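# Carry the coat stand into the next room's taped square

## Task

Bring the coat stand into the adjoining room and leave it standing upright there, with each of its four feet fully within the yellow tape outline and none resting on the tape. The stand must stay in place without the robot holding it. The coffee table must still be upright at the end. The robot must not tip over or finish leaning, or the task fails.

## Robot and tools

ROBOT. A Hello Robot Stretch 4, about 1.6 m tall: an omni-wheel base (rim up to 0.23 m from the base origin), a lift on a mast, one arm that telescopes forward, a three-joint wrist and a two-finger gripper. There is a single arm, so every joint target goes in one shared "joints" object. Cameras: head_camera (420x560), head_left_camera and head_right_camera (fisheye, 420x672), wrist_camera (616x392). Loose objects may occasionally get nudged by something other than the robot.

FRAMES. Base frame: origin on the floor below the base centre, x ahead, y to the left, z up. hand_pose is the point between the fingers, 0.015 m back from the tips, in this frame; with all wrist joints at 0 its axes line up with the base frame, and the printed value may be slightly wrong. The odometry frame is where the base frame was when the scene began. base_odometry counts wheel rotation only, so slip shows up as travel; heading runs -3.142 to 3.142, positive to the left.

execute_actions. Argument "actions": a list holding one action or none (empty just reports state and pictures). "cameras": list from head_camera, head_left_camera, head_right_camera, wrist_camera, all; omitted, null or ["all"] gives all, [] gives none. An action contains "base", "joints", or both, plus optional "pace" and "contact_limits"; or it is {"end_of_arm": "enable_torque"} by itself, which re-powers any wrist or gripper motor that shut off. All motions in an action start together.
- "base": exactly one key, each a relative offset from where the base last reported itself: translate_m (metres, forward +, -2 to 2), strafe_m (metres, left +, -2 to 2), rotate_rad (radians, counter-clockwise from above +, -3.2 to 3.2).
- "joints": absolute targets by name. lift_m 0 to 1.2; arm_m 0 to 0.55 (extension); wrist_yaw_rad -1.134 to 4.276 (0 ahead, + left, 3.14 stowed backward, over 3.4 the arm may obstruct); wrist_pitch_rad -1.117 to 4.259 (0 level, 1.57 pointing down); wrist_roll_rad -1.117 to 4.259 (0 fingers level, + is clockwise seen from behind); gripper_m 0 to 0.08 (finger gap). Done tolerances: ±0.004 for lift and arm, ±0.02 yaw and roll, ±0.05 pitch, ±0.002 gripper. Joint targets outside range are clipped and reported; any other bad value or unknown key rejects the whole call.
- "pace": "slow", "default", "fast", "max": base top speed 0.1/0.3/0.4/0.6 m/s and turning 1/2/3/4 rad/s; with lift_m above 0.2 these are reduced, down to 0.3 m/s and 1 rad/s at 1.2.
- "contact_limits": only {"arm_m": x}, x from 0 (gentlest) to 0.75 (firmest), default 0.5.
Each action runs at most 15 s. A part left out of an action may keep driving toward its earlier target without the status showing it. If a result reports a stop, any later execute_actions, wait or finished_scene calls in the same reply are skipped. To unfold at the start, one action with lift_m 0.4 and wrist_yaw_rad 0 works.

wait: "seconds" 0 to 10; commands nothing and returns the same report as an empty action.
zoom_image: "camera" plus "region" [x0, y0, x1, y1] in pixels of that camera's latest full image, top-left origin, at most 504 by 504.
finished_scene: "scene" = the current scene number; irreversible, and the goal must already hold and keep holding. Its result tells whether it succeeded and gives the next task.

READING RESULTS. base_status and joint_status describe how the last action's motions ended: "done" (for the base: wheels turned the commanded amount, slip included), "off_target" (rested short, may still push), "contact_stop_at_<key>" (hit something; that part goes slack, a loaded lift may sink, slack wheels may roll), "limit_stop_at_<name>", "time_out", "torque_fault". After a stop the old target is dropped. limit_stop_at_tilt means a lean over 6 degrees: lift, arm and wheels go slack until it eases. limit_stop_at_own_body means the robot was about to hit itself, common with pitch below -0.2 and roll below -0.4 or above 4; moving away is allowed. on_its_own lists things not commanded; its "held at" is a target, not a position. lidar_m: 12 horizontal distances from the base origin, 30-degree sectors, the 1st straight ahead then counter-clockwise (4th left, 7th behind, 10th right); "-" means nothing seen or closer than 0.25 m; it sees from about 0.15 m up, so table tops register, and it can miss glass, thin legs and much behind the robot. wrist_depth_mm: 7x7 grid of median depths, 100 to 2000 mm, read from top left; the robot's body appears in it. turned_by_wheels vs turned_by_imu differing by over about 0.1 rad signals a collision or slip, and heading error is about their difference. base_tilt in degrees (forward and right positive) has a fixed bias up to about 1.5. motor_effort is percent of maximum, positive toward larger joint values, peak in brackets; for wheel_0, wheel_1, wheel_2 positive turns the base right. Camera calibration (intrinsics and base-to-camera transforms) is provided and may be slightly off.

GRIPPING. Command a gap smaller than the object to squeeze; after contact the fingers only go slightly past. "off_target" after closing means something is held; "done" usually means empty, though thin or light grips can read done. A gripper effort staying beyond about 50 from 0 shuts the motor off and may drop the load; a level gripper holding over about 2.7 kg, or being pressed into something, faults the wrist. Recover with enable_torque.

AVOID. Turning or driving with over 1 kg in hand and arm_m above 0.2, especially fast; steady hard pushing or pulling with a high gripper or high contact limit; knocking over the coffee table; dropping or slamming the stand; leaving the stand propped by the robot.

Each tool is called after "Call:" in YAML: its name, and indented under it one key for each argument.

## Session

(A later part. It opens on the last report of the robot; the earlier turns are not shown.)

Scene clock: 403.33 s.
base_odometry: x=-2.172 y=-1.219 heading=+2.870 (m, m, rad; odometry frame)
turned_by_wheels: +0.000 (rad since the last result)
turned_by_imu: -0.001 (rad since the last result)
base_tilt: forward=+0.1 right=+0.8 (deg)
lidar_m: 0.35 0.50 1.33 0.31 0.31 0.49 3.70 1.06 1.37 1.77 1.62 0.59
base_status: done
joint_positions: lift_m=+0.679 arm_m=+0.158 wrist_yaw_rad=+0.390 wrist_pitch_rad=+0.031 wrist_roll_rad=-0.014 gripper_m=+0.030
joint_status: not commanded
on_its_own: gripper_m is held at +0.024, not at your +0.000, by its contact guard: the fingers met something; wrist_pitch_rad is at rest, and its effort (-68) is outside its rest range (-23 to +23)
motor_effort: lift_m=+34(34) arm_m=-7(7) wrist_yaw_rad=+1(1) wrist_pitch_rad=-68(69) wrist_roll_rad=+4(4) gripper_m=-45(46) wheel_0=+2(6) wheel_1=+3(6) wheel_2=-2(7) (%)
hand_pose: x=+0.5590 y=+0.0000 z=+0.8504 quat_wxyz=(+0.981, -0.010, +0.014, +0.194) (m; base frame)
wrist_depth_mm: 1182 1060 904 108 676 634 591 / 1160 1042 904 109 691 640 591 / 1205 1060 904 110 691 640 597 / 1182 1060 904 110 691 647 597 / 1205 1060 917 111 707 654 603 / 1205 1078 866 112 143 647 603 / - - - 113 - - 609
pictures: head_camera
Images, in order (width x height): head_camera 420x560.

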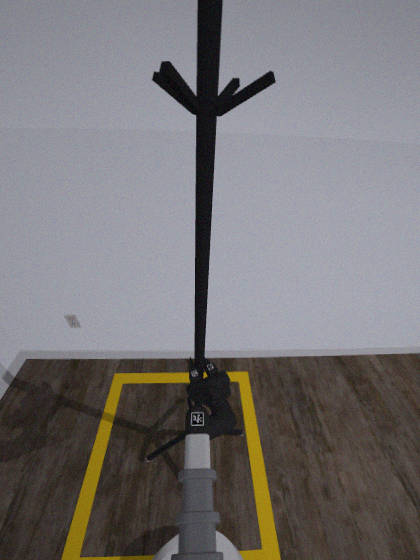

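Call:
execute_actions:
  actions:
    - {"base":{"strafe_m":0.04},"pace":"slow"}
  cameras: []

Call:
execute_actions:
  actions:
    - {"joints":{"lift_m":0.62},"pace":"slow"}
  cameras: ["head_camera"]

Scene clock: 415.53 s.
base_odometry: x=-2.182 y=-1.257 heading=+2.870 (m, m, rad; odometry frame)
turned_by_wheels: +0.000 (rad since the last result)
turned_by_imu: +0.000 (rad since the last result)
base_tilt: forward=+0.0 right=+0.9 (deg)
lidar_m: 0.29 0.51 1.29 0.30 0.26 0.42 3.70 1.07 1.39 1.79 1.59 0.60
base_status: done
joint_positions: lift_m=+0.679 arm_m=+0.158 wrist_yaw_rad=+0.390 wrist_pitch_rad=+0.031 wrist_roll_rad=-0.014 gripper_m=+0.030
joint_status: not commanded
on_its_own: gripper_m is held at +0.024, not at your +0.000, by its contact guard: the fingers met something; wrist_pitch_rad is at rest, and its effort (-68) is outside its rest range (-23 to +23)
motor_effort: lift_m=+34(34) arm_m=-7(7) wrist_yaw_rad=+1(1) wrist_pitch_rad=-68(69) wrist_roll_rad=+4(4) gripper_m=-47(45) wheel_0=-3(8) wheel_1=+4(7) wheel_2=+0(3) (%)
hand_pose: x=+0.5590 y=+0.0000 z=+0.8504 quat_wxyz=(+0.981, -0.010, +0.014, +0.194) (m; base frame)
wrist_depth_mm: 1160 1025 904 108 683 634 585 / 1138 1042 917 109 691 640 597 / 1182 1078 917 110 699 640 591 / 1182 1060 917 110 691 654 597 / 1182 1060 917 111 691 654 603 / 1205 1078 866 112 143 654 603 / - - - 113 - - 603
pictures: none
No camera images: the call's "cameras" was empty. Leave "cameras" out to get every camera's image.

Scene clock: 417.10 s.
base_odometry: x=-2.183 y=-1.257 heading=+2.871 (m, m, rad; odometry frame)
turned_by_wheels: +0.001 (rad since the last result)
turned_by_imu: +0.001 (rad since the last result)
base_tilt: forward=-0.1 right=+0.8 (deg)
lidar_m: 0.40 1.13 1.25 0.28 0.27 0.41 3.69 1.09 1.40 1.81 1.61 1.14
base_status: not commanded
joint_positions: lift_m=+0.620 arm_m=+0.158 wrist_yaw_rad=+0.394 wrist_pitch_rad=+0.007 wrist_roll_rad=-0.014 gripper_m=+0.030
joint_status: all done
on_its_own: gripper_m is held at +0.024, not at your +0.000, by its contact guard: the fingers met something
motor_effort: lift_m=+13(34) arm_m=-6(7) wrist_yaw_rad=-10(18) wrist_pitch_rad=-1(68) wrist_roll_rad=+4(4) gripper_m=-46(47) wheel_0=+3(4) wheel_1=+2(4) wheel_2=+4(5) (%)
hand_pose: x=+0.5589 y=+0.0010 z=+0.7972 quat_wxyz=(+0.981, -0.008, +0.002, +0.196) (m; base frame)
wrist_depth_mm: 1182 1098 917 114 691 647 597 / 1182 1098 931 113 691 647 591 / 1182 1078 917 113 691 647 597 / 1182 1060 917 113 699 647 597 / 1182 1060 904 113 707 654 591 / 1160 1060 866 113 144 640 591 / - - - 113 - - 591
pictures: head_camera
Images, in order (width x height): head_camera 420x560.

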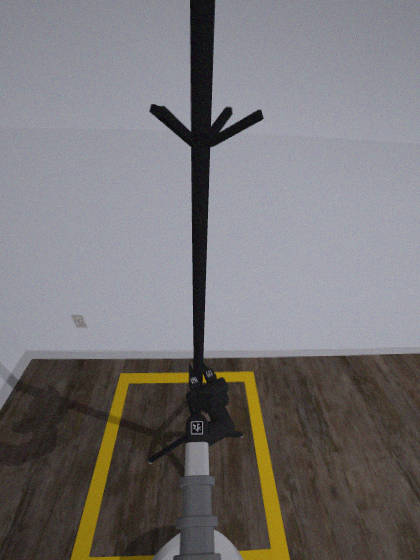

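Call:
execute_actions:
  actions:
    - {"joints":{"gripper_m":0.08}}
  cameras: []

Call:
execute_actions:
  actions:
    - {"joints":{"wrist_yaw_rad":0.32,"arm_m":0.115}}
  cameras: []

Call:
execute_actions:
  actions:
    - {"joints":{"wrist_yaw_rad":0.26,"arm_m":0.04}}
  cameras: ["head_camera","wrist_camera"]

Call:
zoom_image:
  camera: "head_camera"
  region: [60, 300, 320, 560]

Scene clock: 430.37 s.
base_odometry: x=-2.183 y=-1.257 heading=+2.871 (m, m, rad; odometry frame)
turned_by_wheels: +0.000 (rad since the last result)
turned_by_imu: +0.000 (rad since the last result)
base_tilt: forward=+0.0 right=+0.9 (deg)
lidar_m: 0.35 1.17 1.28 0.26 0.26 0.41 3.70 1.09 1.40 1.81 1.60 1.15
base_status: not commanded
joint_positions: lift_m=+0.620 arm_m=+0.158 wrist_yaw_rad=+0.390 wrist_pitch_rad=+0.009 wrist_roll_rad=-0.015 gripper_m=+0.080
joint_status: all done
motor_effort: lift_m=+15(15) arm_m=-6(6) wrist_yaw_rad=+0(10) wrist_pitch_rad=-7(7) wrist_roll_rad=+4(5) gripper_m=+2(46) wheel_0=+2(4) wheel_1=+2(2) wheel_2=+4(4) (%)
hand_pose: x=+0.5589 y=+0.0001 z=+0.7966 quat_wxyz=(+0.981, -0.008, +0.003, +0.194) (m; base frame)
wrist_depth_mm: 1160 1042 917 113 699 640 597 / 1182 1060 917 113 699 640 603 / 1160 1060 904 113 707 640 597 / 1182 1042 904 114 715 647 597 / 1182 1060 917 115 707 647 597 / 1160 976 164 115 707 627 585 / - - 144 114 707 - -
pictures: none
No camera images: the call's "cameras" was empty. Leave "cameras" out to get every camera's image.

Scene clock: 431.30 s.
base_odometry: x=-2.183 y=-1.257 heading=+2.871 (m, m, rad; odometry frame)
turned_by_wheels: +0.000 (rad since the last result)
turned_by_imu: +0.000 (rad since the last result)
base_tilt: forward=-0.2 right=+1.0 (deg)
lidar_m: 0.40 1.20 1.28 0.29 0.25 0.43 3.68 1.08 1.39 1.81 1.59 1.14
base_status: not commanded
joint_positions: lift_m=+0.620 arm_m=+0.117 wrist_yaw_rad=+0.320 wrist_pitch_rad=+0.010 wrist_roll_rad=-0.015 gripper_m=+0.080
joint_status: all done
motor_effort: lift_m=+15(15) arm_m=-8(10) wrist_yaw_rad=+2(5) wrist_pitch_rad=-7(8) wrist_roll_rad=+4(5) gripper_m=+0(1) wheel_0=+2(2) wheel_1=+2(2) wheel_2=+4(4) (%)
hand_pose: x=+0.5168 y=-0.0160 z=+0.7965 quat_wxyz=(+0.987, -0.008, +0.004, +0.159) (m; base frame)
wrist_depth_mm: 1160 1042 904 159 741 691 640 / 1160 1025 917 159 741 691 640 / 1160 1025 904 159 741 683 647 / 1138 1025 946 160 759 691 640 / 1160 1025 917 162 759 683 640 / 1182 976 164 162 759 676 634 / - - 143 161 759 - -
pictures: none
No camera images: the call's "cameras" was empty. Leave "cameras" out to get every camera's image.

Scene clock: 432.43 s.
base_odometry: x=-2.183 y=-1.257 heading=+2.871 (m, m, rad; odometry frame)
turned_by_wheels: +0.000 (rad since the last result)
turned_by_imu: +0.000 (rad since the last result)
base_tilt: forward=+0.1 right=+0.9 (deg)
lidar_m: 0.36 1.17 1.27 0.27 0.25 0.40 3.70 1.07 1.39 1.81 1.61 1.19
base_status: not commanded
joint_positions: lift_m=+0.620 arm_m=+0.041 wrist_yaw_rad=+0.260 wrist_pitch_rad=+0.010 wrist_roll_rad=-0.015 gripper_m=+0.080
joint_status: all done
motor_effort: lift_m=+15(15) arm_m=-8(10) wrist_yaw_rad=+1(2) wrist_pitch_rad=-7(7) wrist_roll_rad=+5(4) gripper_m=+1(1) wheel_0=+2(2) wheel_1=+1(2) wheel_2=+3(4) (%)
hand_pose: x=+0.4404 y=-0.0298 z=+0.7965 quat_wxyz=(+0.992, -0.008, +0.004, +0.130) (m; base frame)
wrist_depth_mm: 1182 1060 991 891 820 768 723 / 1205 1060 960 904 820 768 723 / 1182 1078 991 891 820 759 723 / 1182 1078 976 878 820 759 723 / 1182 1060 976 246 831 778 723 / 1182 1025 164 243 831 741 715 / - - 144 243 820 - -
pictures: head_camera, wrist_camera
camera_calibration (this result's frames):
wrist_camera: T_world_to_cam=[[0.297588, -0.952391, 0.066273, -0.20538], [0.00966874, -0.0664079, -0.997746, 0.842304], [0.954645, 0.297558, -0.0105538, -0.251021], [0, 0, 0, 1]] pos_world=[0.29261, -0.0649732, 0.851367]
Images, in order (width x height): head_camera 420x560, wrist_camera 616x392.

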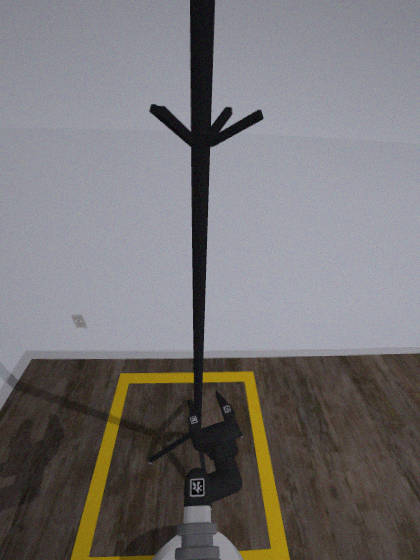

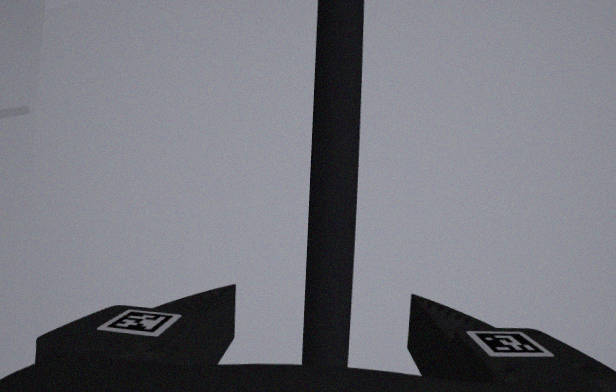

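Region (60, 300, 320, 560) of head_camera's 420x560 image, scaled by 1.938, with more detail than that image has.

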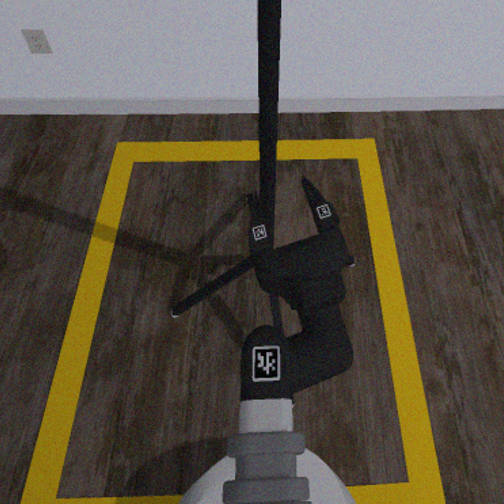

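Call:
execute_actions:
  actions: []
  cameras: ["head_left_camera","head_right_camera"]

Scene clock: 437.20 s.
base_odometry: x=-2.183 y=-1.257 heading=+2.871 (m, m, rad; odometry frame)
turned_by_wheels: +0.000 (rad since the last result)
turned_by_imu: +0.000 (rad since the last result)
base_tilt: forward=+0.1 right=+0.8 (deg)
lidar_m: 0.37 1.19 1.27 0.28 0.25 0.41 3.72 1.09 1.41 1.78 1.60 1.16
base_status: not commanded
joint_positions: lift_m=+0.620 arm_m=+0.041 wrist_yaw_rad=+0.260 wrist_pitch_rad=+0.010 wrist_roll_rad=-0.015 gripper_m=+0.080
joint_status: all done
motor_effort: lift_m=+15(15) arm_m=-9(10) wrist_yaw_rad=+1(2) wrist_pitch_rad=-8(7) wrist_roll_rad=+4(4) gripper_m=+2(1) wheel_0=+2(2) wheel_1=+1(2) wheel_2=+3(4) (%)
hand_pose: x=+0.4404 y=-0.0298 z=+0.7965 quat_wxyz=(+0.992, -0.008, +0.004, +0.130) (m; base frame)
wrist_depth_mm: 1160 1098 976 891 820 768 723 / 1182 1078 976 891 820 768 723 / 1182 1060 960 904 820 768 723 / 1182 1060 991 904 831 759 723 / 1182 1078 976 245 820 768 723 / 1182 1025 164 242 831 759 723 / - - 143 242 820 - -
pictures: head_left_camera, head_right_camera
Images, in order (width x height): head_left_camera 420x672, head_right_camera 420x672.

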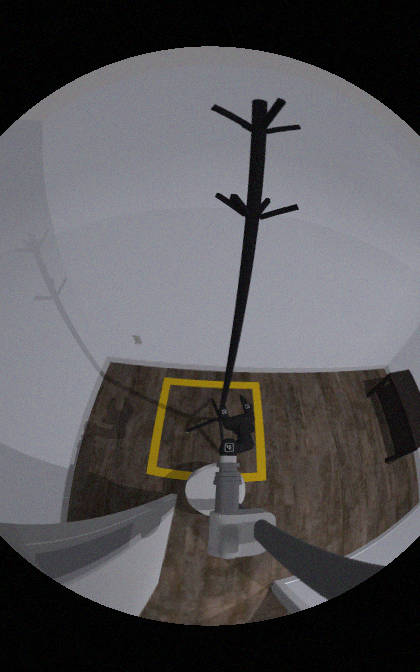

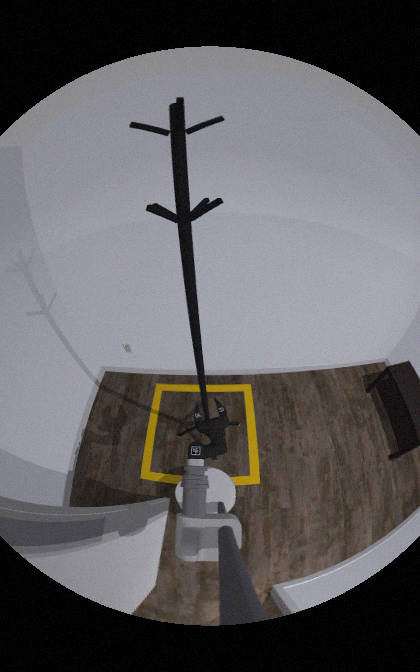

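The stand is upright inside the tape, the coffee table is upright, and the gripper has let go.

Call:
finished_scene:
  scene: 2

The scene is finished: the task was done.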